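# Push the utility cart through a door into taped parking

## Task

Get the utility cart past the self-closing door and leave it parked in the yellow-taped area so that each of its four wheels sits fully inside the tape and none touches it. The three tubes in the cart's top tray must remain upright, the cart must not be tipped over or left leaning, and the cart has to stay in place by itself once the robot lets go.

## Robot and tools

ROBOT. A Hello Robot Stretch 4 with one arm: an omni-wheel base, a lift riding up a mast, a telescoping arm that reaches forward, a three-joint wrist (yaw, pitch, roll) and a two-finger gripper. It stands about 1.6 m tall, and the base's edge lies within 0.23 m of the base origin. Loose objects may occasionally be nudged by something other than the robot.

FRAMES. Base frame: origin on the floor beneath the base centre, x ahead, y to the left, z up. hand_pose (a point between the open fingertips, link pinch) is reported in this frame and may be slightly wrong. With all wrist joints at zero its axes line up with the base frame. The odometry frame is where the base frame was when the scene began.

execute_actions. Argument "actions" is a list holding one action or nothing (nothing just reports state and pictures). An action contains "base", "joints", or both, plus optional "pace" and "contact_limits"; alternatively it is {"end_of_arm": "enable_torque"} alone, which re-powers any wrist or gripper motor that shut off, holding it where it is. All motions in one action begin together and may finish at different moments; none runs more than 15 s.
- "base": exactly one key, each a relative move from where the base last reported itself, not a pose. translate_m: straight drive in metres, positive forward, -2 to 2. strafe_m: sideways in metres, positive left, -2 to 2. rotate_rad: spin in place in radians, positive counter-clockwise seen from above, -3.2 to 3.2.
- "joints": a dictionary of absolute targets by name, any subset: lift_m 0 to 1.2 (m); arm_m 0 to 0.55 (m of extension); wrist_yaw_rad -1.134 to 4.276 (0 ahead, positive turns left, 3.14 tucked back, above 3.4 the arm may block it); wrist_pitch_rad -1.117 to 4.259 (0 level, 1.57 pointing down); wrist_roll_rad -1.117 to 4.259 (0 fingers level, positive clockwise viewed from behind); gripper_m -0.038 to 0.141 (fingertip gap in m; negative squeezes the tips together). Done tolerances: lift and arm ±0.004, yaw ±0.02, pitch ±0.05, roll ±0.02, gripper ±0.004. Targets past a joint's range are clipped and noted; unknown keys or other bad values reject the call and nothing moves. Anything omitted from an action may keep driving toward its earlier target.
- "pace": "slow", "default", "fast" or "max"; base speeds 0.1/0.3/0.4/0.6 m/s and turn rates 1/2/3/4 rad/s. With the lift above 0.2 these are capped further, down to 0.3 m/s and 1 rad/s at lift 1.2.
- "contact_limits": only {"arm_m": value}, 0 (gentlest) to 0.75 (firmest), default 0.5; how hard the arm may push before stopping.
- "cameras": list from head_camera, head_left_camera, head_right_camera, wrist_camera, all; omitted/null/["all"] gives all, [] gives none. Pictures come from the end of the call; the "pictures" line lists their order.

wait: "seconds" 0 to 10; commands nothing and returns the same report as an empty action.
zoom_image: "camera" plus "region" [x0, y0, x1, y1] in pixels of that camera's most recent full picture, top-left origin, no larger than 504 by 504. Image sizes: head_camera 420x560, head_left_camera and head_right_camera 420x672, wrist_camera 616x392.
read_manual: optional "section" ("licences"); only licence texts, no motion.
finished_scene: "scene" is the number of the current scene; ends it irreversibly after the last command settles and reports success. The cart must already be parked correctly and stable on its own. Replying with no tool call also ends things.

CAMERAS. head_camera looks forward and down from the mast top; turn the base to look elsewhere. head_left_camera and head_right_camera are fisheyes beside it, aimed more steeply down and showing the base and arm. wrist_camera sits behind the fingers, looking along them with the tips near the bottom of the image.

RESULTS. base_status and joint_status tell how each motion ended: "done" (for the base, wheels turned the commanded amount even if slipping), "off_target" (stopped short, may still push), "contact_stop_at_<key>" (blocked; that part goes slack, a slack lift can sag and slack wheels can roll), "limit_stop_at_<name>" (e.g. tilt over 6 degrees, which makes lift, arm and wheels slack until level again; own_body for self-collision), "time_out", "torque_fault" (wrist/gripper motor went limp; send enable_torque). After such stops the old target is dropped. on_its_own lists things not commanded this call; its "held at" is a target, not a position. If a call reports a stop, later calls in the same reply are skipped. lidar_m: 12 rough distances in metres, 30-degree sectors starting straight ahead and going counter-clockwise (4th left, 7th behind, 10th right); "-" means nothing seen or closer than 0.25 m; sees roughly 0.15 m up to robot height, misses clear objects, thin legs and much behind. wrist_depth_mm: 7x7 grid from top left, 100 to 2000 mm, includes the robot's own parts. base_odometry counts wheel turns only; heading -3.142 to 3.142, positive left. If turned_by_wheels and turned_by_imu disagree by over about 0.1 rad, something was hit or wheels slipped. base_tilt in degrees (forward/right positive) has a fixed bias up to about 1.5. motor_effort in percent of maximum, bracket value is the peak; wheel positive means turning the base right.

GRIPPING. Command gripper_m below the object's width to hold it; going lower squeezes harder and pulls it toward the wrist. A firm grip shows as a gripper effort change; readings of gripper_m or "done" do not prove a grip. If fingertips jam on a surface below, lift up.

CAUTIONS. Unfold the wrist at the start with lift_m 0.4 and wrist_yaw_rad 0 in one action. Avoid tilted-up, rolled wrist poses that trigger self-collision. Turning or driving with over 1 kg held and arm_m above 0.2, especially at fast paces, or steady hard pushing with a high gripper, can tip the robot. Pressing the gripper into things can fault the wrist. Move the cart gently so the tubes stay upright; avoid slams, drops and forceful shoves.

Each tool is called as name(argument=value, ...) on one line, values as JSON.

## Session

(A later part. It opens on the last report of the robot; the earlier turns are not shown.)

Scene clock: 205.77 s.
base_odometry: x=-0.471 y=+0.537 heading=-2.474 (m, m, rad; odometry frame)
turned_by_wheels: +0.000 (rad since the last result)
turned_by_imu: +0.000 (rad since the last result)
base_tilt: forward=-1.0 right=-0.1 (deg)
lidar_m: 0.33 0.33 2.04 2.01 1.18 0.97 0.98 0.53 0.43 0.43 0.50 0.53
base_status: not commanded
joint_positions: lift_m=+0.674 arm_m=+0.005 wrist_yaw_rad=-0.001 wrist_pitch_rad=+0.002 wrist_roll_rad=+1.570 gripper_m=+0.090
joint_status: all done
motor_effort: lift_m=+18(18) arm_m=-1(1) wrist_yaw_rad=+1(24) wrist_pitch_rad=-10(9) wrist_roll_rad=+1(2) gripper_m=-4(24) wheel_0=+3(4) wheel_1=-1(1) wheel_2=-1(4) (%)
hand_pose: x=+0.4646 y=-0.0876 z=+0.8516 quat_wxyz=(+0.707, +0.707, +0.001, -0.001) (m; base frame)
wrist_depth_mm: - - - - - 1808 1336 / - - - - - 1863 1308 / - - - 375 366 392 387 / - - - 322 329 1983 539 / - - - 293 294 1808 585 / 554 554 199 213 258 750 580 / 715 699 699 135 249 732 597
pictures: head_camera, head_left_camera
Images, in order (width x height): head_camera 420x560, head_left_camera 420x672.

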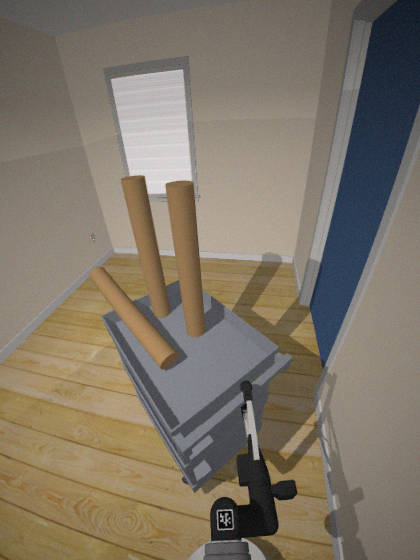

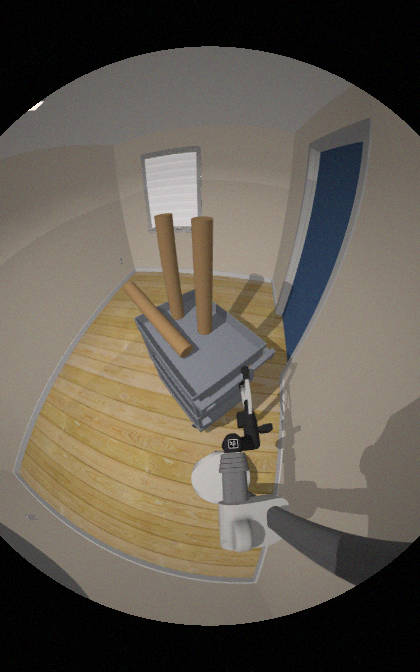

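execute_actions(actions=[{"base":{"strafe_m":-0.16}}], cameras=[])

execute_actions(actions=[{"base":{"translate_m":-0.05}}], cameras=[])

execute_actions(actions=[{"base":{"rotate_rad":0.55},"pace":"slow"}], cameras=["wrist_camera","head_camera"])

Scene clock: 208.23 s.
base_odometry: x=-0.570 y=+0.663 heading=-2.474 (m, m, rad; odometry frame)
turned_by_wheels: +0.000 (rad since the last result)
turned_by_imu: +0.001 (rad since the last result)
base_tilt: forward=-1.0 right=-0.2 (deg)
lidar_m: 0.43 0.38 2.18 2.16 1.22 1.01 0.66 0.35 0.28 0.27 0.33 0.55
base_status: done
joint_positions: lift_m=+0.674 arm_m=+0.005 wrist_yaw_rad=+0.000 wrist_pitch_rad=+0.002 wrist_roll_rad=+1.570 gripper_m=+0.090
joint_status: not commanded
motor_effort: lift_m=+18(18) arm_m=-2(1) wrist_yaw_rad=+3(2) wrist_pitch_rad=-8(10) wrist_roll_rad=-1(1) gripper_m=+0(3) wheel_0=-2(9) wheel_1=+1(13) wheel_2=+0(1) (%)
hand_pose: x=+0.4646 y=-0.0875 z=+0.8516 quat_wxyz=(+0.707, +0.707, +0.001, -0.001) (m; base frame)
wrist_depth_mm: 1576 1537 1537 1499 1499 1537 1308 / - - - - - 1983 1336 / - - - - - 1983 1336 / - - - - - 1983 1281 / - - - - 392 1661 1229 / - - 198 317 351 627 535 / - - - 135 349 715 597
pictures: none
No camera images: the call's "cameras" was empty. Leave "cameras" out to get every camera's image.

Scene clock: 209.40 s.
base_odometry: x=-0.531 y=+0.694 heading=-2.474 (m, m, rad; odometry frame)
turned_by_wheels: +0.000 (rad since the last result)
turned_by_imu: +0.000 (rad since the last result)
base_tilt: forward=-0.8 right=-0.3 (deg)
lidar_m: 0.47 0.42 2.20 2.12 1.16 0.97 0.64 0.34 0.27 0.27 0.32 0.54
base_status: done
joint_positions: lift_m=+0.674 arm_m=+0.005 wrist_yaw_rad=+0.000 wrist_pitch_rad=+0.002 wrist_roll_rad=+1.570 gripper_m=+0.090
joint_status: not commanded
motor_effort: lift_m=+18(18) arm_m=-1(2) wrist_yaw_rad=+2(1) wrist_pitch_rad=-9(10) wrist_roll_rad=+0(2) gripper_m=+0(4) wheel_0=-1(5) wheel_1=+1(6) wheel_2=+0(8) (%)
hand_pose: x=+0.4646 y=-0.0875 z=+0.8516 quat_wxyz=(+0.707, +0.707, +0.001, -0.001) (m; base frame)
wrist_depth_mm: 1499 1618 1537 1537 1537 1537 1308 / - - - - - 1921 1336 / - - - - - - 1336 / - - - - - 1983 1308 / - - - - 442 442 445 / - - 198 407 392 732 569 / - - - 135 640 732 591
pictures: none
No camera images: the call's "cameras" was empty. Leave "cameras" out to get every camera's image.

Scene clock: 211.17 s.
base_odometry: x=-0.531 y=+0.694 heading=-1.924 (m, m, rad; odometry frame)
turned_by_wheels: +0.550 (rad since the last result)
turned_by_imu: +0.558 (rad since the last result)
base_tilt: forward=-0.9 right=-0.3 (deg)
lidar_m: 0.43 2.20 2.00 1.14 0.96 0.58 0.35 0.27 0.28 0.33 0.57 0.47
base_status: done
joint_positions: lift_m=+0.674 arm_m=+0.005 wrist_yaw_rad=+0.000 wrist_pitch_rad=+0.002 wrist_roll_rad=+1.570 gripper_m=+0.090
joint_status: not commanded
motor_effort: lift_m=+18(18) arm_m=-2(1) wrist_yaw_rad=+0(3) wrist_pitch_rad=-9(8) wrist_roll_rad=-1(1) gripper_m=-4(2) wheel_0=-2(2) wheel_1=-2(8) wheel_2=-1(5) (%)
hand_pose: x=+0.4646 y=-0.0875 z=+0.8516 quat_wxyz=(+0.707, +0.707, +0.001, -0.001) (m; base frame)
wrist_depth_mm: - - - 229 287 1983 574 / 1921 - - 228 285 820 585 / 621 621 621 226 283 878 585 / - - - 224 282 866 591 / - - - 281 279 842 591 / - - 199 222 277 778 549 / - - - 135 277 1537 1255
pictures: head_camera, wrist_camera
camera_calibration (this result's frames):
wrist_camera: T_world_to_cam=[[0.0406932, -0.0240189, -0.998883, 0.837575], [-0.0413239, 0.998815, -0.0257007, 0.178687], [0.998317, 0.0423235, 0.0396524, -0.26508], [0, 0, 0, 1]] pos_world=[0.237934, -0.147139, 0.851743]
Images, in order (width x height): head_camera 420x560, wrist_camera 616x392.

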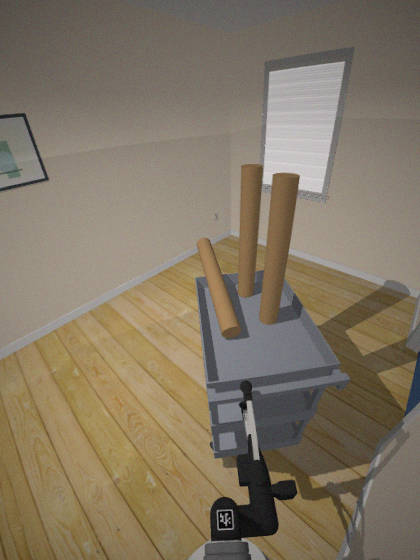

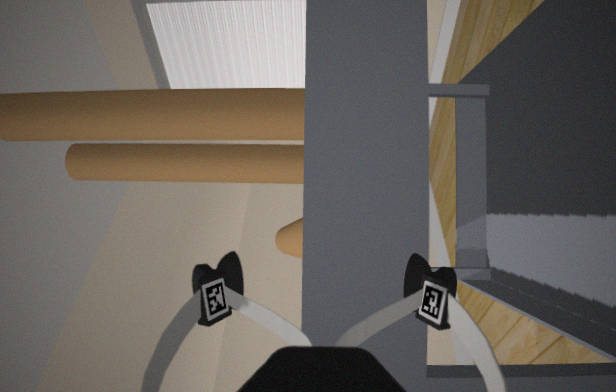

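execute_actions(actions=[{"joints":{"gripper_m":-0.03}}], cameras=[])

execute_actions(actions=[{"base":{"translate_m":0.5},"pace":"slow"}], cameras=["head_left_camera"])

Scene clock: 213.47 s.
base_odometry: x=-0.531 y=+0.694 heading=-1.924 (m, m, rad; odometry frame)
turned_by_wheels: +0.000 (rad since the last result)
turned_by_imu: +0.001 (rad since the last result)
base_tilt: forward=-0.9 right=-0.2 (deg)
lidar_m: 0.42 2.18 2.00 1.15 0.96 0.58 0.31 0.27 0.28 0.33 0.57 0.48
base_status: not commanded
joint_positions: lift_m=+0.674 arm_m=+0.005 wrist_yaw_rad=+0.001 wrist_pitch_rad=+0.003 wrist_roll_rad=+1.570 gripper_m=-0.029
joint_status: all done
motor_effort: lift_m=+18(18) arm_m=-1(1) wrist_yaw_rad=-4(4) wrist_pitch_rad=-11(12) wrist_roll_rad=-1(1) gripper_m=-21(28) wheel_0=-3(2) wheel_1=-2(2) wheel_2=+1(2) (%)
hand_pose: x=+0.4647 y=-0.0873 z=+0.8515 quat_wxyz=(+0.707, +0.707, +0.001, -0.001) (m; base frame)
wrist_depth_mm: - - - 219 277 - 564 / 1983 - - 217 276 831 597 / 609 609 603 216 276 866 597 / - - - 213 273 866 585 / - - - 213 270 842 591 / - - 181 211 183 788 554 / - - - 137 266 286 1308
pictures: none
No camera images: the call's "cameras" was empty. Leave "cameras" out to get every camera's image.

Scene clock: 219.77 s.
base_odometry: x=-0.704 y=+0.225 heading=-1.925 (m, m, rad; odometry frame)
turned_by_wheels: +0.000 (rad since the last result)
turned_by_imu: +0.000 (rad since the last result)
base_tilt: forward=-0.9 right=-0.2 (deg)
lidar_m: 0.43 1.84 1.84 1.55 1.32 1.32 0.75 0.62 0.62 0.71 1.39 0.47
base_status: done
joint_positions: lift_m=+0.674 arm_m=+0.005 wrist_yaw_rad=-0.005 wrist_pitch_rad=+0.002 wrist_roll_rad=+1.570 gripper_m=-0.029
joint_status: not commanded
on_its_own: wrist_yaw_rad is at rest, and its effort (+14) is outside its rest range (-13 to +13)
motor_effort: lift_m=+18(18) arm_m=-1(2) wrist_yaw_rad=+14(15) wrist_pitch_rad=-9(11) wrist_roll_rad=-1(0) gripper_m=-24(27) wheel_0=-2(7) wheel_1=+0(4) wheel_2=-4(11) (%)
hand_pose: x=+0.4642 y=-0.0889 z=+0.8516 quat_wxyz=(+0.707, +0.707, -0.001, -0.003) (m; base frame)
wrist_depth_mm: - - - 213 270 1921 585 / 574 569 564 212 270 842 591 / 778 778 750 212 270 854 591 / - - - 211 270 854 597 / - - - 212 271 831 585 / 1983 1983 181 211 182 1708 549 / 1756 1708 1808 135 270 278 1229
pictures: head_left_camera
Images, in order (width x height): head_left_camera 420x672.

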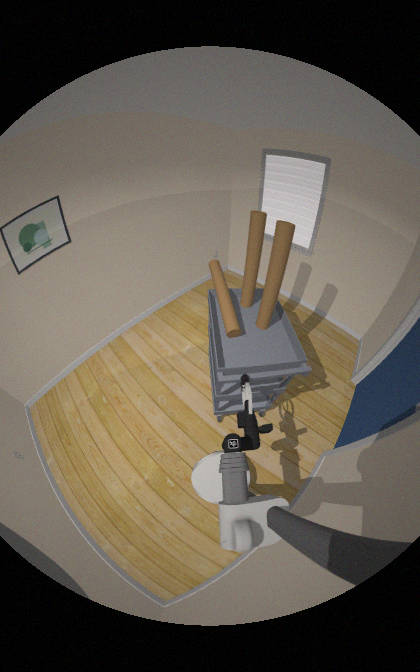

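execute_actions(actions=[{"base":{"translate_m":0.45},"pace":"slow"}], cameras=[])

execute_actions(actions=[{"base":{"strafe_m":-0.47},"pace":"slow"}], cameras=[])

execute_actions(actions=[{"joints":{"gripper_m":0.09}}], cameras=["head_left_camera","head_camera"])

Scene clock: 225.90 s.
base_odometry: x=-0.861 y=-0.197 heading=-1.925 (m, m, rad; odometry frame)
turned_by_wheels: +0.000 (rad since the last result)
turned_by_imu: +0.000 (rad since the last result)
base_tilt: forward=-0.9 right=-0.2 (deg)
lidar_m: 0.42 1.55 1.54 1.78 1.65 1.65 1.10 0.94 0.94 1.18 1.87 0.47
base_status: done
joint_positions: lift_m=+0.674 arm_m=+0.005 wrist_yaw_rad=-0.006 wrist_pitch_rad=+0.002 wrist_roll_rad=+1.570 gripper_m=-0.029
joint_status: not commanded
on_its_own: wrist_yaw_rad is at rest, and its effort (+18) is outside its rest range (-13 to +13)
motor_effort: lift_m=+18(18) arm_m=-1(2) wrist_yaw_rad=+18(20) wrist_pitch_rad=-9(7) wrist_roll_rad=+1(1) gripper_m=-19(24) wheel_0=-1(3) wheel_1=+1(0) wheel_2=-4(8) (%)
hand_pose: x=+0.4641 y=-0.0892 z=+0.8516 quat_wxyz=(+0.707, +0.707, -0.001, -0.003) (m; base frame)
wrist_depth_mm: 1863 1808 1863 208 264 1661 591 / 569 559 554 208 266 831 591 / 1863 768 759 209 265 854 597 / - - - 211 268 854 591 / 1808 1921 1808 211 270 831 585 / 1618 1618 181 212 183 1537 559 / 1464 1464 1499 136 272 276 1160
pictures: none
No camera images: the call's "cameras" was empty. Leave "cameras" out to get every camera's image.

Scene clock: 231.73 s.
base_odometry: x=-1.302 y=-0.034 heading=-1.924 (m, m, rad; odometry frame)
turned_by_wheels: +0.001 (rad since the last result)
turned_by_imu: +0.006 (rad since the last result)
base_tilt: forward=-0.8 right=-0.1 (deg)
lidar_m: 0.39 0.55 1.88 2.19 1.98 1.27 0.72 0.59 0.58 0.81 1.21 0.53
base_status: done
joint_positions: lift_m=+0.674 arm_m=+0.005 wrist_yaw_rad=+0.007 wrist_pitch_rad=+0.002 wrist_roll_rad=+1.570 gripper_m=-0.029
joint_status: not commanded
on_its_own: wrist_yaw_rad is at rest, and its effort (-22) is outside its rest range (-13 to +13)
motor_effort: lift_m=+18(18) arm_m=-2(2) wrist_yaw_rad=-22(25) wrist_pitch_rad=-10(10) wrist_roll_rad=-1(0) gripper_m=-26(26) wheel_0=+4(8) wheel_1=+0(7) wheel_2=+5(5) (%)
hand_pose: x=+0.4653 y=-0.0853 z=+0.8516 quat_wxyz=(+0.707, +0.707, +0.003, +0.002) (m; base frame)
wrist_depth_mm: 1537 1537 1499 1464 1430 1464 1308 / 1661 1661 1708 1618 439 1576 504 / 1863 1983 1921 1808 382 1863 549 / - - - 324 330 - 591 / 621 609 615 236 294 831 591 / 1983 750 181 206 182 759 585 / 1756 1229 1708 137 246 691 591
pictures: none
No camera images: the call's "cameras" was empty. Leave "cameras" out to get every camera's image.

Scene clock: 233.63 s.
base_odometry: x=-1.301 y=-0.034 heading=-1.925 (m, m, rad; odometry frame)
turned_by_wheels: -0.001 (rad since the last result)
turned_by_imu: +0.000 (rad since the last result)
base_tilt: forward=-0.9 right=-0.2 (deg)
lidar_m: 0.39 0.58 1.88 2.17 1.97 1.29 0.71 0.59 0.59 0.78 1.20 0.54
base_status: not commanded
joint_positions: lift_m=+0.674 arm_m=+0.005 wrist_yaw_rad=-0.001 wrist_pitch_rad=+0.002 wrist_roll_rad=+1.570 gripper_m=+0.090
joint_status: all done
motor_effort: lift_m=+18(18) arm_m=-1(2) wrist_yaw_rad=+2(21) wrist_pitch_rad=-10(10) wrist_roll_rad=-1(0) gripper_m=-1(26) wheel_0=+2(3) wheel_1=+0(0) wheel_2=+0(5) (%)
hand_pose: x=+0.4646 y=-0.0876 z=+0.8516 quat_wxyz=(+0.707, +0.707, +0.001, -0.001) (m; base frame)
wrist_depth_mm: 1464 1537 1499 1397 1464 1464 1308 / 1708 1661 1708 1576 462 473 473 / 1863 1921 1983 1808 394 1808 559 / - - - 332 340 1983 591 / 627 615 621 300 300 809 585 / 1921 768 198 216 260 759 585 / 1756 759 1205 135 250 741 591
pictures: head_camera, head_left_camera
Images, in order (width x height): head_camera 420x560, head_left_camera 420x672.

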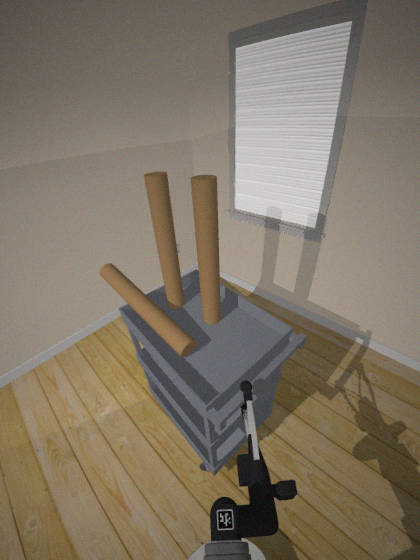

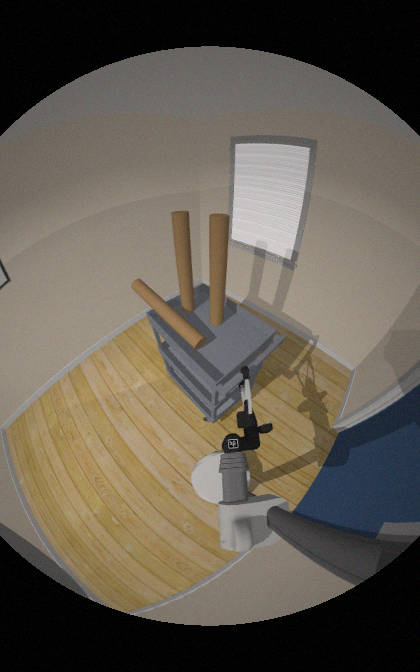

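execute_actions(actions=[{"base":{"strafe_m":-0.44}}], cameras=[])

execute_actions(actions=[{"base":{"translate_m":0.06}}], cameras=[])

execute_actions(actions=[{"base":{"rotate_rad":0.76},"pace":"slow"}])

Scene clock: 237.10 s.
base_odometry: x=-1.714 y=+0.118 heading=-1.925 (m, m, rad; odometry frame)
turned_by_wheels: +0.000 (rad since the last result)
turned_by_imu: +0.002 (rad since the last result)
base_tilt: forward=-0.9 right=-0.1 (deg)
lidar_m: 0.64 0.57 0.57 2.52 2.29 0.60 0.40 0.37 0.36 0.41 0.69 1.44
base_status: done
joint_positions: lift_m=+0.674 arm_m=+0.005 wrist_yaw_rad=+0.000 wrist_pitch_rad=+0.002 wrist_roll_rad=+1.570 gripper_m=+0.090
joint_status: not commanded
motor_effort: lift_m=+18(18) arm_m=-1(1) wrist_yaw_rad=+0(2) wrist_pitch_rad=-9(11) wrist_roll_rad=-1(3) gripper_m=-2(3) wheel_0=+0(8) wheel_1=-1(10) wheel_2=+1(2) (%)
hand_pose: x=+0.4646 y=-0.0875 z=+0.8516 quat_wxyz=(+0.707, +0.707, +0.001, -0.001) (m; base frame)
wrist_depth_mm: 1205 1229 1182 1205 1182 1160 1138 / 1366 1366 1308 1308 1366 1308 1229 / 1537 1576 1537 1464 1499 1464 1336 / 1808 1756 1756 1708 1756 1708 1308 / - - - - 1983 1863 1308 / - - 199 - - 1661 1308 / - - - 135 - 1618 1281
pictures: none
No camera images: the call's "cameras" was empty. Leave "cameras" out to get every camera's image.

Scene clock: 238.37 s.
base_odometry: x=-1.735 y=+0.062 heading=-1.925 (m, m, rad; odometry frame)
turned_by_wheels: +0.000 (rad since the last result)
turned_by_imu: +0.000 (rad since the last result)
base_tilt: forward=-0.9 right=-0.2 (deg)
lidar_m: 0.57 0.50 0.52 2.47 2.32 0.70 0.44 0.40 0.41 0.48 0.68 1.39
base_status: done
joint_positions: lift_m=+0.674 arm_m=+0.005 wrist_yaw_rad=+0.000 wrist_pitch_rad=+0.002 wrist_roll_rad=+1.570 gripper_m=+0.090
joint_status: not commanded
motor_effort: lift_m=+18(18) arm_m=-2(1) wrist_yaw_rad=+1(0) wrist_pitch_rad=-11(8) wrist_roll_rad=+0(3) gripper_m=-2(1) wheel_0=-1(3) wheel_1=+0(5) wheel_2=+1(8) (%)
hand_pose: x=+0.4646 y=-0.0875 z=+0.8516 quat_wxyz=(+0.707, +0.707, +0.001, -0.001) (m; base frame)
wrist_depth_mm: 1138 1182 1138 1138 1138 1118 1078 / 1308 1281 1281 1281 1255 1255 1205 / 1499 1464 1464 1430 1430 1397 1281 / 1756 1756 1661 1708 1661 1576 1336 / - - 1983 - 1983 1808 1308 / - - 198 - - 1661 1336 / - - - 135 - 1661 1281
pictures: none
No camera images: the call's "cameras" was empty. Leave "cameras" out to get every camera's image.

Scene clock: 240.40 s.
base_odometry: x=-1.735 y=+0.062 heading=-1.165 (m, m, rad; odometry frame)
turned_by_wheels: +0.760 (rad since the last result)
turned_by_imu: +0.771 (rad since the last result)
base_tilt: forward=-0.9 right=-0.2 (deg)
lidar_m: 0.51 2.24 2.44 1.48 0.46 0.43 0.40 0.42 0.59 1.21 1.43 0.53
base_status: done
joint_positions: lift_m=+0.674 arm_m=+0.005 wrist_yaw_rad=+0.000 wrist_pitch_rad=+0.002 wrist_roll_rad=+1.570 gripper_m=+0.090
joint_status: not commanded
motor_effort: lift_m=+18(18) arm_m=-1(2) wrist_yaw_rad=+1(0) wrist_pitch_rad=-10(7) wrist_roll_rad=+1(1) gripper_m=-2(1) wheel_0=-2(5) wheel_1=-1(5) wheel_2=+0(4) (%)
hand_pose: x=+0.4646 y=-0.0875 z=+0.8516 quat_wxyz=(+0.707, +0.707, +0.001, -0.001) (m; base frame)
wrist_depth_mm: 1983 1921 1983 1921 332 1863 554 / 1921 1863 1921 615 336 878 591 / 661 654 634 609 342 878 591 / 1983 1921 1921 347 347 891 591 / - 1983 1983 351 351 820 591 / - - 200 298 351 732 554 / - - - 135 375 1499 496
pictures: head_camera, head_left_camera, head_right_camera, wrist_camera
camera_calibration (this result's frames):
wrist_camera: T_world_to_cam=[[0.0407942, -0.0240146, -0.998879, 0.837554], [-0.0413906, 0.998812, -0.0257034, 0.178702], [0.99831, 0.0423928, 0.0397518, -0.265165], [0, 0, 0, 1]] pos_world=[0.237946, -0.147135, 0.851749]
Images, in order (width x height): head_camera 420x560, head_left_camera 420x672, head_right_camera 420x672, wrist_camera 616x392.

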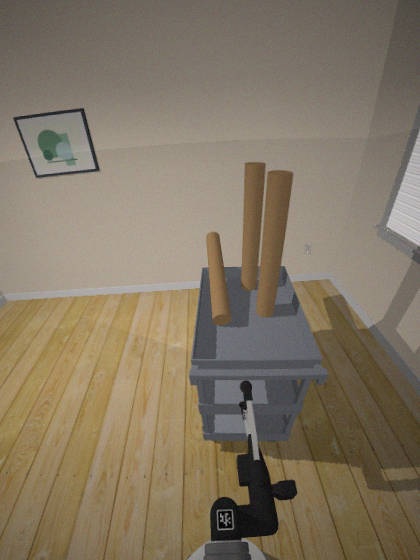

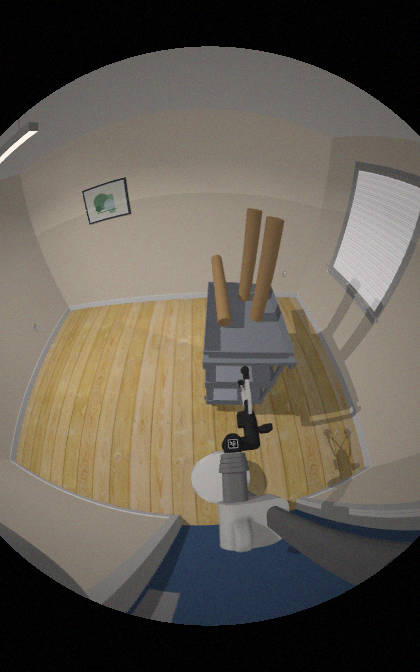

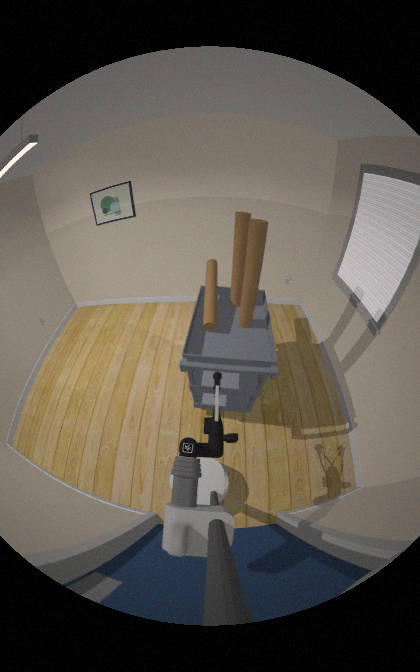

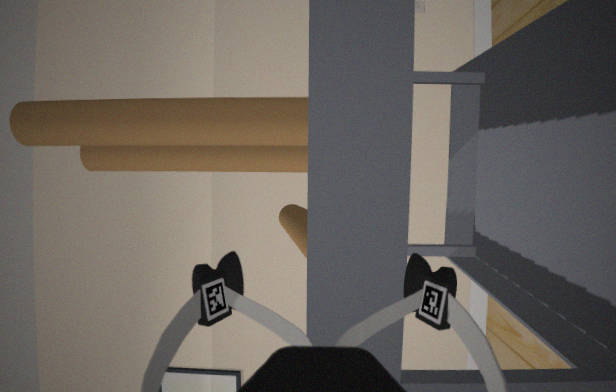

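execute_actions(actions=[{"base":{"strafe_m":-0.04},"joints":{"arm_m":0.078}}], cameras=[])

execute_actions(actions=[{"joints":{"gripper_m":-0.03}}], cameras=["wrist_camera"])

execute_actions(actions=[{"base":{"strafe_m":0.2},"pace":"slow"}], cameras=[])

execute_actions(actions=[{"base":{"translate_m":-0.5},"pace":"slow"}], cameras=["head_left_camera","head_right_camera"])

Scene clock: 242.40 s.
base_odometry: x=-1.772 y=+0.046 heading=-1.165 (m, m, rad; odometry frame)
turned_by_wheels: +0.000 (rad since the last result)
turned_by_imu: +0.001 (rad since the last result)
base_tilt: forward=-1.0 right=-0.2 (deg)
lidar_m: 0.53 2.22 2.47 1.49 0.47 0.43 0.39 0.42 0.58 1.19 1.40 0.54
base_status: done
joint_positions: lift_m=+0.674 arm_m=+0.077 wrist_yaw_rad=+0.000 wrist_pitch_rad=+0.002 wrist_roll_rad=+1.570 gripper_m=+0.090
joint_status: all done
motor_effort: lift_m=+18(18) arm_m=+5(6) wrist_yaw_rad=-2(0) wrist_pitch_rad=-9(9) wrist_roll_rad=+0(1) gripper_m=-4(4) wheel_0=+0(5) wheel_1=+2(7) wheel_2=+1(1) (%)
hand_pose: x=+0.5365 y=-0.0874 z=+0.8516 quat_wxyz=(+0.707, +0.707, +0.001, -0.001) (m; base frame)
wrist_depth_mm: 1921 1863 1808 204 258 1808 1138 / 1863 1863 1808 207 262 809 585 / 569 559 559 211 266 854 597 / 1921 1863 1921 214 271 866 591 / 1921 1983 1921 277 276 866 591 / 1863 1863 198 222 278 699 585 / 1921 1863 1921 135 287 1661 539
pictures: none
No camera images: the call's "cameras" was empty. Leave "cameras" out to get every camera's image.

Scene clock: 244.30 s.
base_odometry: x=-1.772 y=+0.046 heading=-1.165 (m, m, rad; odometry frame)
turned_by_wheels: +0.000 (rad since the last result)
turned_by_imu: +0.000 (rad since the last result)
base_tilt: forward=-0.9 right=-0.1 (deg)
lidar_m: 0.50 2.25 2.47 1.48 0.48 0.43 0.40 0.43 0.60 1.20 1.40 0.54
base_status: not commanded
joint_positions: lift_m=+0.674 arm_m=+0.078 wrist_yaw_rad=+0.001 wrist_pitch_rad=+0.002 wrist_roll_rad=+1.570 gripper_m=-0.029
joint_status: all done
motor_effort: lift_m=+18(18) arm_m=+2(5) wrist_yaw_rad=-1(9) wrist_pitch_rad=-10(8) wrist_roll_rad=+1(1) gripper_m=-24(26) wheel_0=-1(1) wheel_1=+0(2) wheel_2=+3(3) (%)
hand_pose: x=+0.5371 y=-0.0871 z=+0.8516 quat_wxyz=(+0.707, +0.707, +0.001, +0.000) (m; base frame)
wrist_depth_mm: 1921 1863 1863 194 249 1756 1255 / 1863 1863 1921 198 254 809 585 / 554 549 549 201 256 842 591 / 1808 1863 1863 204 260 854 591 / 1983 1921 1863 207 265 842 585 / 1921 1863 181 208 183 707 580 / 1921 1983 1921 137 273 1537 539
pictures: wrist_camera
camera_calibration (this result's frames):
wrist_camera: T_world_to_cam=[[0.0408623, -0.0239673, -0.998877, 0.834583], [-0.0425426, 0.998764, -0.0257049, 0.181985], [0.998259, 0.0435452, 0.0397921, -0.337441], [0, 0, 0, 1]] pos_world=[0.310493, -0.147063, 0.851751]
Images, in order (width x height): wrist_camera 616x392.

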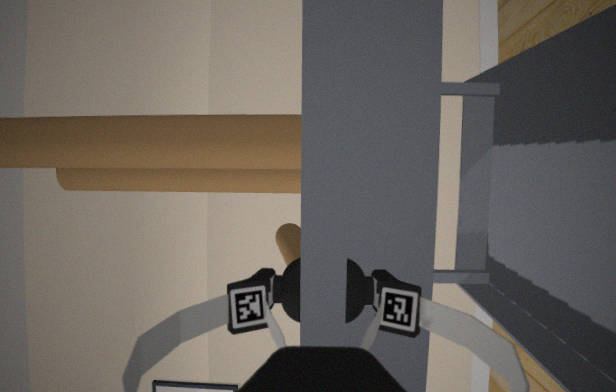

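Scene clock: 247.43 s.
base_odometry: x=-1.588 y=+0.125 heading=-1.165 (m, m, rad; odometry frame)
turned_by_wheels: +0.000 (rad since the last result)
turned_by_imu: -0.001 (rad since the last result)
base_tilt: forward=-0.8 right=-0.2 (deg)
lidar_m: 0.53 2.22 2.27 1.51 0.49 0.35 0.38 0.42 0.59 1.21 1.61 0.49
base_status: done
joint_positions: lift_m=+0.674 arm_m=+0.078 wrist_yaw_rad=-0.006 wrist_pitch_rad=+0.002 wrist_roll_rad=+1.570 gripper_m=-0.029
joint_status: not commanded
on_its_own: wrist_yaw_rad is at rest, and its effort (+18) is outside its rest range (-13 to +13)
motor_effort: lift_m=+18(18) arm_m=+2(2) wrist_yaw_rad=+18(31) wrist_pitch_rad=-8(8) wrist_roll_rad=+0(1) gripper_m=-22(24) wheel_0=-3(10) wheel_1=+0(1) wheel_2=-2(2) (%)
hand_pose: x=+0.5365 y=-0.0892 z=+0.8517 quat_wxyz=(+0.707, +0.707, -0.001, -0.003) (m; base frame)
wrist_depth_mm: 1863 1182 1863 159 208 732 603 / 508 508 508 168 220 768 591 / 1983 1921 1863 178 234 820 585 / 1921 1921 1863 189 247 820 591 / 1921 1921 1863 202 264 1808 580 / 1921 1863 181 209 182 1661 525 / 1921 1863 1808 135 309 1576 1308
pictures: none
No camera images: the call's "cameras" was empty. Leave "cameras" out to get every camera's image.

Scene clock: 250.97 s.
base_odometry: x=-1.694 y=+0.328 heading=-1.181 (m, m, rad; odometry frame)
turned_by_wheels: -0.016 (rad since the last result)
turned_by_imu: -0.023 (rad since the last result)
base_tilt: forward=-0.9 right=-0.2 (deg)
lidar_m: 0.52 2.44 2.32 0.63 0.25 0.25 - 0.25 0.30 0.68 1.58 0.51
base_status: translate_m contact_stop (by the wheels' count: -0.228 of -0.500)
joint_positions: lift_m=+0.674 arm_m=+0.078 wrist_yaw_rad=+0.001 wrist_pitch_rad=+0.002 wrist_roll_rad=+1.570 gripper_m=-0.029
joint_status: not commanded
on_its_own: the wheels are slack since a contact_stop
motor_effort: lift_m=+19(18) arm_m=+0(2) wrist_yaw_rad=-2(41) wrist_pitch_rad=-7(12) wrist_roll_rad=+0(2) gripper_m=-22(29) wheel_0=+0(36) wheel_1=+0(29) wheel_2=+0(35) (%)
hand_pose: x=+0.5374 y=-0.0872 z=+0.8517 quat_wxyz=(+0.707, +0.707, +0.001, +0.000) (m; base frame)
wrist_depth_mm: - - - 173 226 759 585 / 521 517 512 179 233 788 585 / 1281 741 732 186 241 809 585 / - - - 193 251 842 591 / - - - 202 260 820 585 / - - 181 206 182 1661 554 / - - - 135 282 1537 1255
pictures: head_left_camera, head_right_camera
Images, in order (width x height): head_left_camera 420x672, head_right_camera 420x672.

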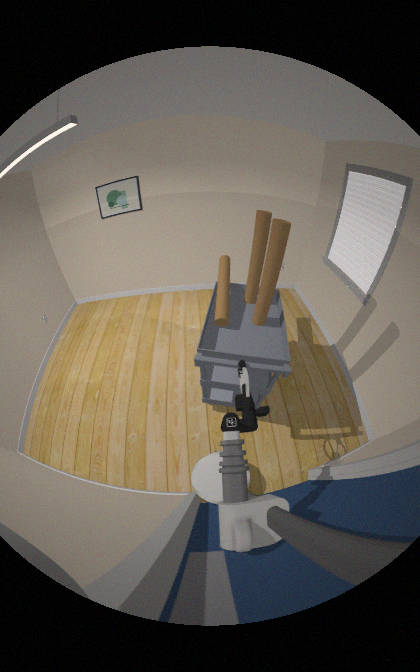

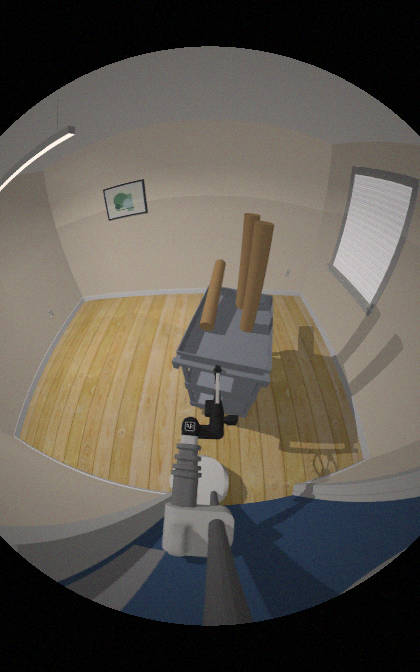

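execute_actions(actions=[{"base":{"strafe_m":-0.13},"pace":"slow"}], cameras=[])

execute_actions(actions=[{"base":{"translate_m":-0.4},"pace":"slow"}], cameras=["head_left_camera","head_right_camera"])

Scene clock: 253.77 s.
base_odometry: x=-1.814 y=+0.278 heading=-1.181 (m, m, rad; odometry frame)
turned_by_wheels: +0.001 (rad since the last result)
turned_by_imu: +0.002 (rad since the last result)
base_tilt: forward=-0.9 right=-0.2 (deg)
lidar_m: 0.49 2.44 2.45 0.58 0.29 0.25 - 0.25 0.28 0.59 1.46 0.52
base_status: done
joint_positions: lift_m=+0.674 arm_m=+0.078 wrist_yaw_rad=+0.004 wrist_pitch_rad=+0.002 wrist_roll_rad=+1.570 gripper_m=-0.029
joint_status: not commanded
on_its_own: wrist_yaw_rad is at rest, and its effort (-14) is outside its rest range (-13 to +13)
motor_effort: lift_m=+19(19) arm_m=+0(0) wrist_yaw_rad=-14(23) wrist_pitch_rad=-6(8) wrist_roll_rad=-3(0) gripper_m=-22(23) wheel_0=+4(9) wheel_1=+1(9) wheel_2=+2(4) (%)
hand_pose: x=+0.5377 y=-0.0862 z=+0.8517 quat_wxyz=(+0.707, +0.707, +0.002, +0.001) (m; base frame)
wrist_depth_mm: - - - 196 252 - 1281 / - - - 199 254 1537 569 / 559 554 539 200 255 831 597 / 1983 778 750 202 258 854 591 / - - - 204 262 854 585 / - - 181 205 183 715 580 / - - - 134 266 1078 549
pictures: none
No camera images: the call's "cameras" was empty. Leave "cameras" out to get every camera's image.

Scene clock: 259.07 s.
base_odometry: x=-1.966 y=+0.648 heading=-1.181 (m, m, rad; odometry frame)
turned_by_wheels: +0.000 (rad since the last result)
turned_by_imu: +0.000 (rad since the last result)
base_tilt: forward=-0.9 right=-0.2 (deg)
lidar_m: 0.48 2.87 0.31 0.50 2.37 0.35 0.25 - 0.25 0.26 0.48 0.54
base_status: done
joint_positions: lift_m=+0.674 arm_m=+0.078 wrist_yaw_rad=-0.001 wrist_pitch_rad=+0.002 wrist_roll_rad=+1.570 gripper_m=-0.029
joint_status: not commanded
motor_effort: lift_m=+19(19) arm_m=+0(0) wrist_yaw_rad=+2(17) wrist_pitch_rad=-8(8) wrist_roll_rad=+0(2) gripper_m=-24(25) wheel_0=-4(6) wheel_1=-3(6) wheel_2=+1(11) (%)
hand_pose: x=+0.5373 y=-0.0878 z=+0.8516 quat_wxyz=(+0.707, +0.707, +0.000, -0.001) (m; base frame)
wrist_depth_mm: - - - 209 266 1921 1308 / - - - 208 265 1983 554 / 1921 - - 207 266 831 597 / 580 574 569 207 265 842 591 / - - - 206 265 854 585 / - - 181 205 183 750 580 / - - - 135 262 661 569
pictures: head_left_camera, head_right_camera
Images, in order (width x height): head_left_camera 420x672, head_right_camera 420x672.

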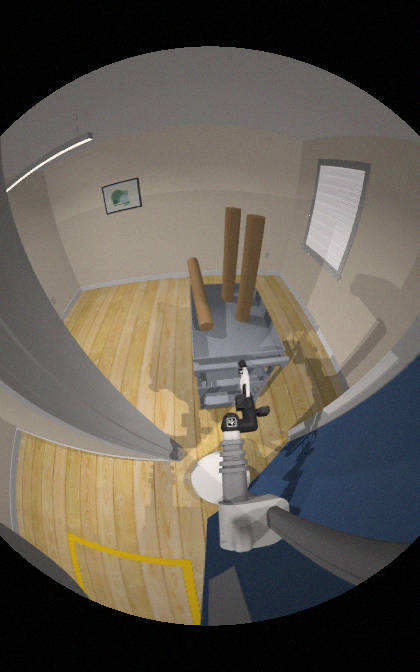

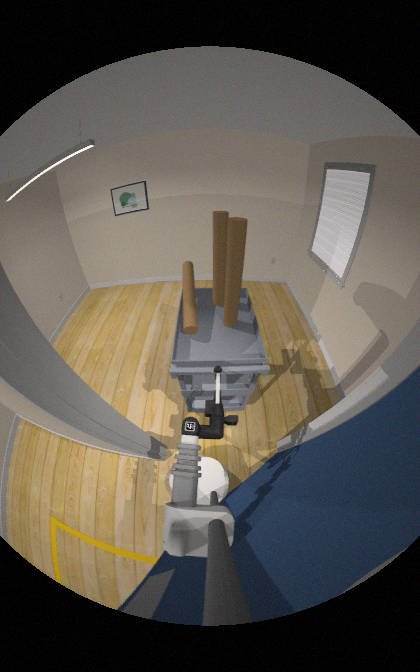

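execute_actions(actions=[{"base":{"translate_m":-0.55},"pace":"slow"}], cameras=["head_left_camera","head_right_camera"])

Scene clock: 266.30 s.
base_odometry: x=-2.175 y=+1.157 heading=-1.182 (m, m, rad; odometry frame)
turned_by_wheels: +0.000 (rad since the last result)
turned_by_imu: +0.000 (rad since the last result)
base_tilt: forward=-0.8 right=-0.1 (deg)
lidar_m: 0.47 0.50 0.94 2.26 2.10 1.48 1.38 1.43 - 0.25 0.26 0.54
base_status: done
joint_positions: lift_m=+0.674 arm_m=+0.078 wrist_yaw_rad=-0.001 wrist_pitch_rad=+0.002 wrist_roll_rad=+1.570 gripper_m=-0.029
joint_status: not commanded
motor_effort: lift_m=+19(19) arm_m=+0(0) wrist_yaw_rad=+4(4) wrist_pitch_rad=-9(8) wrist_roll_rad=+0(1) gripper_m=-23(23) wheel_0=-4(8) wheel_1=-3(8) wheel_2=+1(9) (%)
hand_pose: x=+0.5373 y=-0.0878 z=+0.8516 quat_wxyz=(+0.707, +0.707, +0.000, -0.001) (m; base frame)
wrist_depth_mm: - - - 223 283 1808 1160 / - - - 220 279 - 564 / - - - 216 276 831 591 / 574 569 559 212 268 866 591 / - - 778 208 265 866 585 / - - 181 204 182 750 580 / - - - 135 256 691 591
pictures: head_left_camera, head_right_camera
Images, in order (width x height): head_left_camera 420x672, head_right_camera 420x672.

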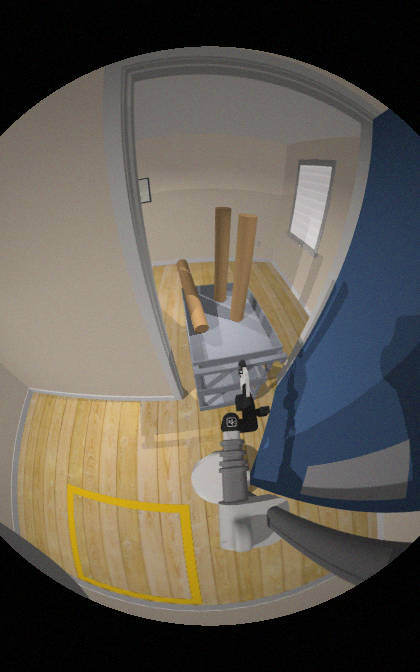

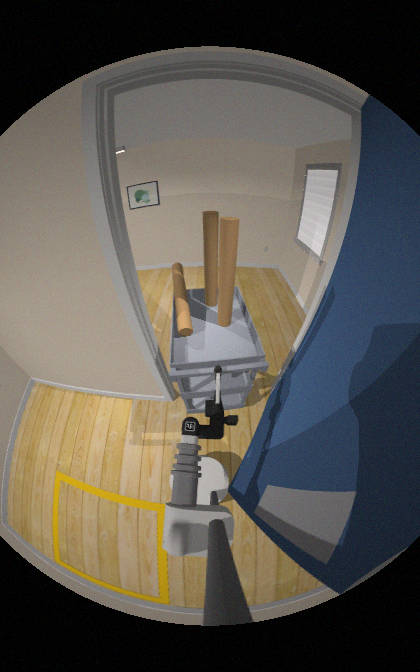

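execute_actions(actions=[{"joints":{"arm_m":0.005},"pace":"slow"}], cameras=[])

execute_actions(actions=[{"base":{"translate_m":-0.25},"pace":"slow"}], cameras=["head_left_camera","head_right_camera"])

Scene clock: 269.03 s.
base_odometry: x=-2.175 y=+1.157 heading=-1.182 (m, m, rad; odometry frame)
turned_by_wheels: +0.000 (rad since the last result)
turned_by_imu: +0.001 (rad since the last result)
base_tilt: forward=-1.0 right=-0.2 (deg)
lidar_m: 0.41 0.42 0.94 2.26 2.12 1.47 1.40 1.44 - 0.25 0.27 0.49
base_status: not commanded
joint_positions: lift_m=+0.674 arm_m=+0.006 wrist_yaw_rad=+0.000 wrist_pitch_rad=+0.002 wrist_roll_rad=+1.570 gripper_m=-0.029
joint_status: all done
motor_effort: lift_m=+18(19) arm_m=-6(8) wrist_yaw_rad=+1(4) wrist_pitch_rad=-9(10) wrist_roll_rad=+0(1) gripper_m=-24(24) wheel_0=-4(3) wheel_1=-3(3) wheel_2=+1(1) (%)
hand_pose: x=+0.4655 y=-0.0875 z=+0.8515 quat_wxyz=(+0.707, +0.707, +0.001, -0.001) (m; base frame)
wrist_depth_mm: - - - 225 286 1618 1182 / - - - 221 281 - 554 / - - - 216 276 854 585 / 574 574 559 213 270 854 597 / - 778 759 208 265 842 585 / - - 181 204 183 750 591 / - - - 136 256 683 597
pictures: none
No camera images: the call's "cameras" was empty. Leave "cameras" out to get every camera's image.

Scene clock: 272.80 s.
base_odometry: x=-2.269 y=+1.388 heading=-1.181 (m, m, rad; odometry frame)
turned_by_wheels: +0.001 (rad since the last result)
turned_by_imu: +0.002 (rad since the last result)
base_tilt: forward=-0.8 right=-0.2 (deg)
lidar_m: 0.40 0.39 1.27 2.24 1.71 1.20 1.13 1.17 1.57 1.48 0.26 0.25
base_status: done
joint_positions: lift_m=+0.674 arm_m=+0.006 wrist_yaw_rad=+0.008 wrist_pitch_rad=+0.003 wrist_roll_rad=+1.570 gripper_m=-0.029
joint_status: not commanded
on_its_own: wrist_yaw_rad is at rest, and its effort (-21) is outside its rest range (-13 to +13)
motor_effort: lift_m=+19(19) arm_m=-5(7) wrist_yaw_rad=-21(28) wrist_pitch_rad=-11(11) wrist_roll_rad=-2(0) gripper_m=-27(27) wheel_0=+3(5) wheel_1=+0(5) wheel_2=+6(8) (%)
hand_pose: x=+0.4661 y=-0.0851 z=+0.8514 quat_wxyz=(+0.707, +0.707, +0.004, +0.002) (m; base frame)
wrist_depth_mm: - - - 230 291 931 1160 / - - - 225 287 1983 1229 / - - - 220 278 866 574 / 569 569 569 216 273 866 591 / 1983 768 741 210 266 831 580 / - - 181 204 182 741 585 / 1397 798 - 136 255 691 591
pictures: head_left_camera, head_right_camera
Images, in order (width x height): head_left_camera 420x672, head_right_camera 420x672.

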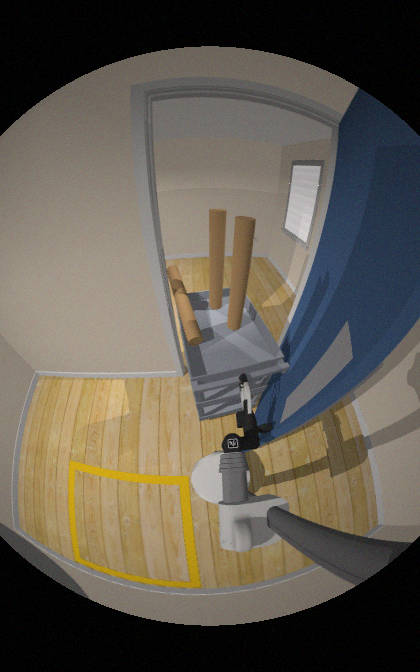

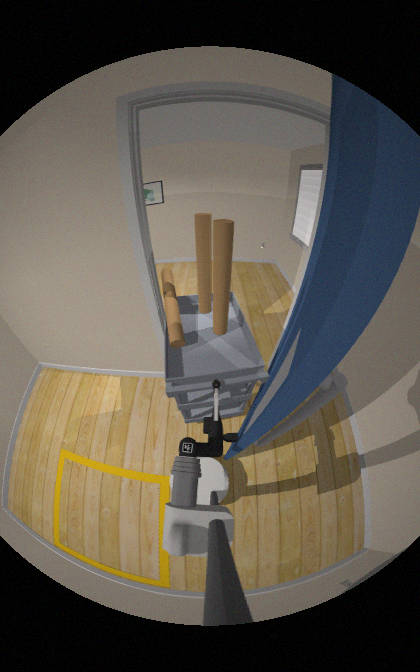

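execute_actions(actions=[{"base":{"translate_m":-0.2},"pace":"slow"}], cameras=["head_camera","head_right_camera"])

Scene clock: 276.37 s.
base_odometry: x=-2.346 y=+1.573 heading=-1.180 (m, m, rad; odometry frame)
turned_by_wheels: +0.001 (rad since the last result)
turned_by_imu: +0.002 (rad since the last result)
base_tilt: forward=-0.9 right=-0.2 (deg)
lidar_m: 0.40 0.39 1.55 2.22 1.43 1.00 0.92 0.96 1.28 1.47 0.54 0.42
base_status: done
joint_positions: lift_m=+0.674 arm_m=+0.006 wrist_yaw_rad=+0.011 wrist_pitch_rad=+0.003 wrist_roll_rad=+1.570 gripper_m=-0.029
joint_status: not commanded
on_its_own: wrist_yaw_rad is at rest, and its effort (-34) is outside its rest range (-13 to +13)
motor_effort: lift_m=+19(19) arm_m=-6(6) wrist_yaw_rad=-34(35) wrist_pitch_rad=-10(11) wrist_roll_rad=-2(1) gripper_m=-28(26) wheel_0=+3(4) wheel_1=+0(1) wheel_2=+6(12) (%)
hand_pose: x=+0.4663 y=-0.0841 z=+0.8514 quat_wxyz=(+0.707, +0.707, +0.005, +0.003) (m; base frame)
wrist_depth_mm: - - - 243 303 317 309 / - - - 235 296 1983 1281 / - - - 226 285 1921 564 / 597 585 580 220 278 854 597 / 759 750 750 212 268 842 591 / - - 181 204 183 759 580 / 946 931 946 136 253 699 597
pictures: head_camera, head_right_camera
Images, in order (width x height): head_camera 420x560, head_right_camera 420x672.

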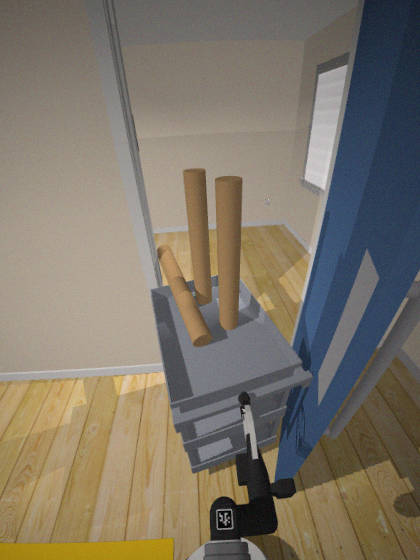

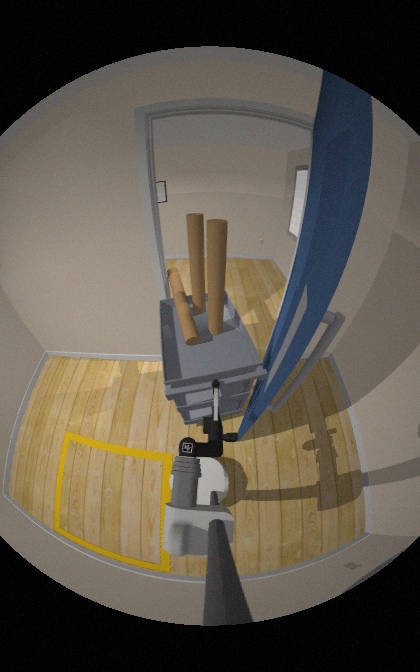

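execute_actions(actions=[{"base":{"translate_m":-0.3},"pace":"slow"}], cameras=["head_camera","head_left_camera"])

Scene clock: 280.90 s.
base_odometry: x=-2.460 y=+1.850 heading=-1.179 (m, m, rad; odometry frame)
turned_by_wheels: +0.001 (rad since the last result)
turned_by_imu: +0.003 (rad since the last result)
base_tilt: forward=-0.9 right=-0.1 (deg)
lidar_m: 0.38 0.38 1.96 2.23 0.99 0.67 0.64 0.66 0.89 1.50 1.54 0.49
base_status: done
joint_positions: lift_m=+0.674 arm_m=+0.006 wrist_yaw_rad=+0.010 wrist_pitch_rad=+0.003 wrist_roll_rad=+1.570 gripper_m=-0.029
joint_status: not commanded
on_its_own: wrist_yaw_rad is at rest, and its effort (-26) is outside its rest range (-13 to +13)
motor_effort: lift_m=+19(19) arm_m=-6(5) wrist_yaw_rad=-26(37) wrist_pitch_rad=-10(10) wrist_roll_rad=+0(0) gripper_m=-24(22) wheel_0=+3(3) wheel_1=+0(5) wheel_2=+5(12) (%)
hand_pose: x=+0.4662 y=-0.0845 z=+0.8514 quat_wxyz=(+0.707, +0.707, +0.005, +0.003) (m; base frame)
wrist_depth_mm: 891 778 778 329 325 384 1138 / 1921 - - 314 319 1863 1336 / - - - 300 298 1983 535 / - - - 227 286 809 585 / 580 580 569 215 272 854 580 / 1229 759 182 204 183 750 580 / 1281 1281 1229 136 250 683 591
pictures: head_camera, head_left_camera
Images, in order (width x height): head_camera 420x560, head_left_camera 420x672.

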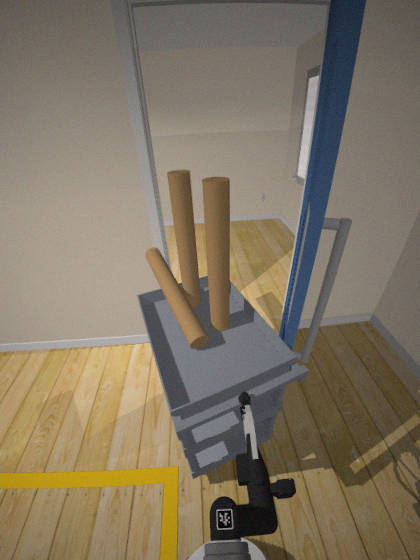

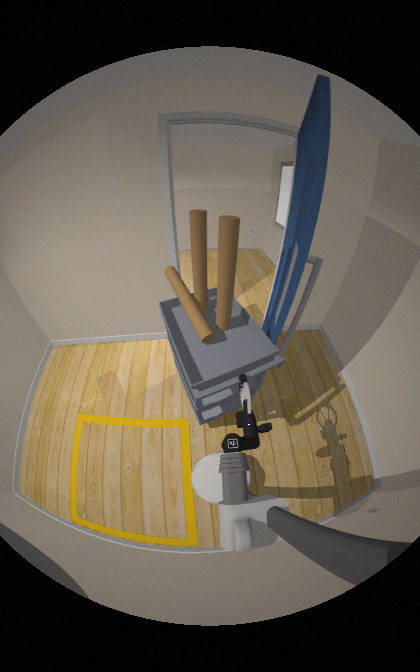

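execute_actions(actions=[{"base":{"translate_m":-0.33},"pace":"slow"}], cameras=["head_left_camera"])

execute_actions(actions=[{"base":{"strafe_m":0.6},"pace":"slow"}], cameras=["head_left_camera","head_camera"])

Scene clock: 286.30 s.
base_odometry: x=-2.586 y=+2.155 heading=-1.179 (m, m, rad; odometry frame)
turned_by_wheels: +0.001 (rad since the last result)
turned_by_imu: +0.003 (rad since the last result)
base_tilt: forward=-0.9 right=-0.3 (deg)
lidar_m: 0.36 0.35 2.30 1.56 0.47 0.32 0.31 0.33 0.44 1.07 1.57 0.49
base_status: done
joint_positions: lift_m=+0.674 arm_m=+0.006 wrist_yaw_rad=+0.009 wrist_pitch_rad=+0.003 wrist_roll_rad=+1.570 gripper_m=-0.029
joint_status: not commanded
on_its_own: wrist_yaw_rad is at rest, and its effort (-29) is outside its rest range (-13 to +13)
motor_effort: lift_m=+18(19) arm_m=-6(5) wrist_yaw_rad=-29(31) wrist_pitch_rad=-11(10) wrist_roll_rad=+1(0) gripper_m=-23(25) wheel_0=+4(4) wheel_1=+1(5) wheel_2=+4(11) (%)
hand_pose: x=+0.4662 y=-0.0847 z=+0.8514 quat_wxyz=(+0.707, +0.707, +0.004, +0.002) (m; base frame)
wrist_depth_mm: 1576 1537 1576 1537 1499 1537 1336 / 1464 1464 1430 342 340 359 355 / 1255 1255 1229 314 319 1205 544 / 1098 1118 1098 294 294 1060 580 / 580 574 564 218 276 854 591 / 759 732 181 203 182 750 585 / 1618 1661 1576 136 246 691 603
pictures: head_left_camera
Images, in order (width x height): head_left_camera 420x672.

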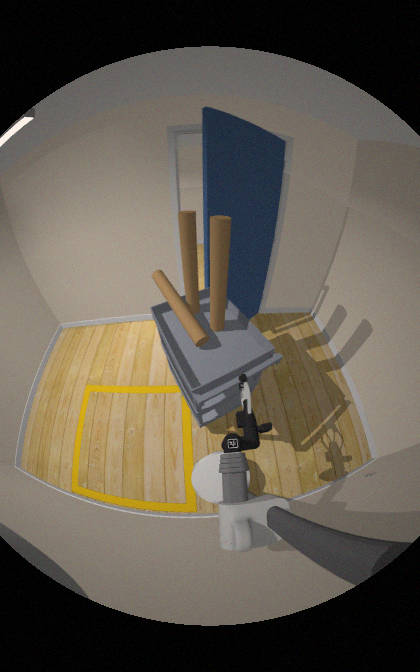

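Scene clock: 293.43 s.
base_odometry: x=-2.031 y=+2.384 heading=-1.179 (m, m, rad; odometry frame)
turned_by_wheels: +0.000 (rad since the last result)
turned_by_imu: -0.002 (rad since the last result)
base_tilt: forward=-0.8 right=-0.2 (deg)
lidar_m: 0.45 1.79 1.71 1.61 0.54 0.37 0.34 0.34 0.47 1.16 2.17 0.43
base_status: done
joint_positions: lift_m=+0.674 arm_m=+0.006 wrist_yaw_rad=-0.004 wrist_pitch_rad=+0.002 wrist_roll_rad=+1.570 gripper_m=-0.029
joint_status: not commanded
motor_effort: lift_m=+19(19) arm_m=-3(5) wrist_yaw_rad=+13(31) wrist_pitch_rad=-8(10) wrist_roll_rad=+0(0) gripper_m=-23(24) wheel_0=-4(9) wheel_1=-1(4) wheel_2=-2(6) (%)
hand_pose: x=+0.4646 y=-0.0886 z=+0.8516 quat_wxyz=(+0.707, +0.707, -0.001, -0.002) (m; base frame)
wrist_depth_mm: 1576 1576 1499 160 211 732 609 / 508 504 500 169 222 768 591 / 1576 1576 1537 178 235 820 585 / 1576 1499 1537 189 246 820 585 / 1576 1576 1537 200 262 1499 585 / 1576 1576 181 206 182 1464 544 / 1576 1618 1499 137 294 1464 1281
pictures: head_camera, head_left_camera
Images, in order (width x height): head_camera 420x560, head_left_camera 420x672.

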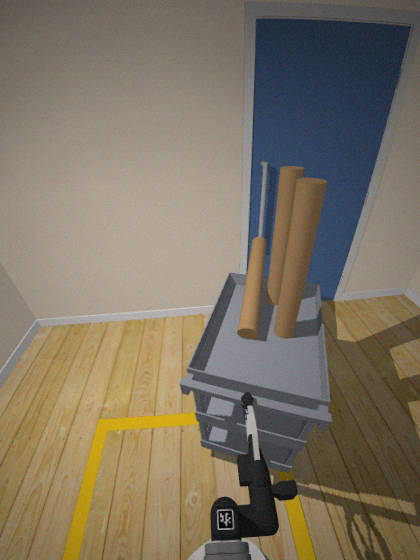

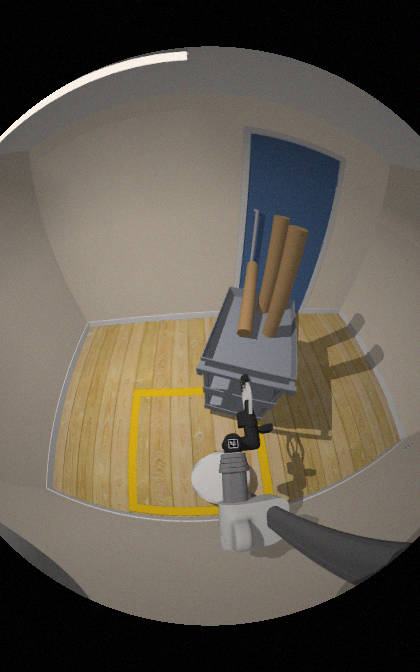

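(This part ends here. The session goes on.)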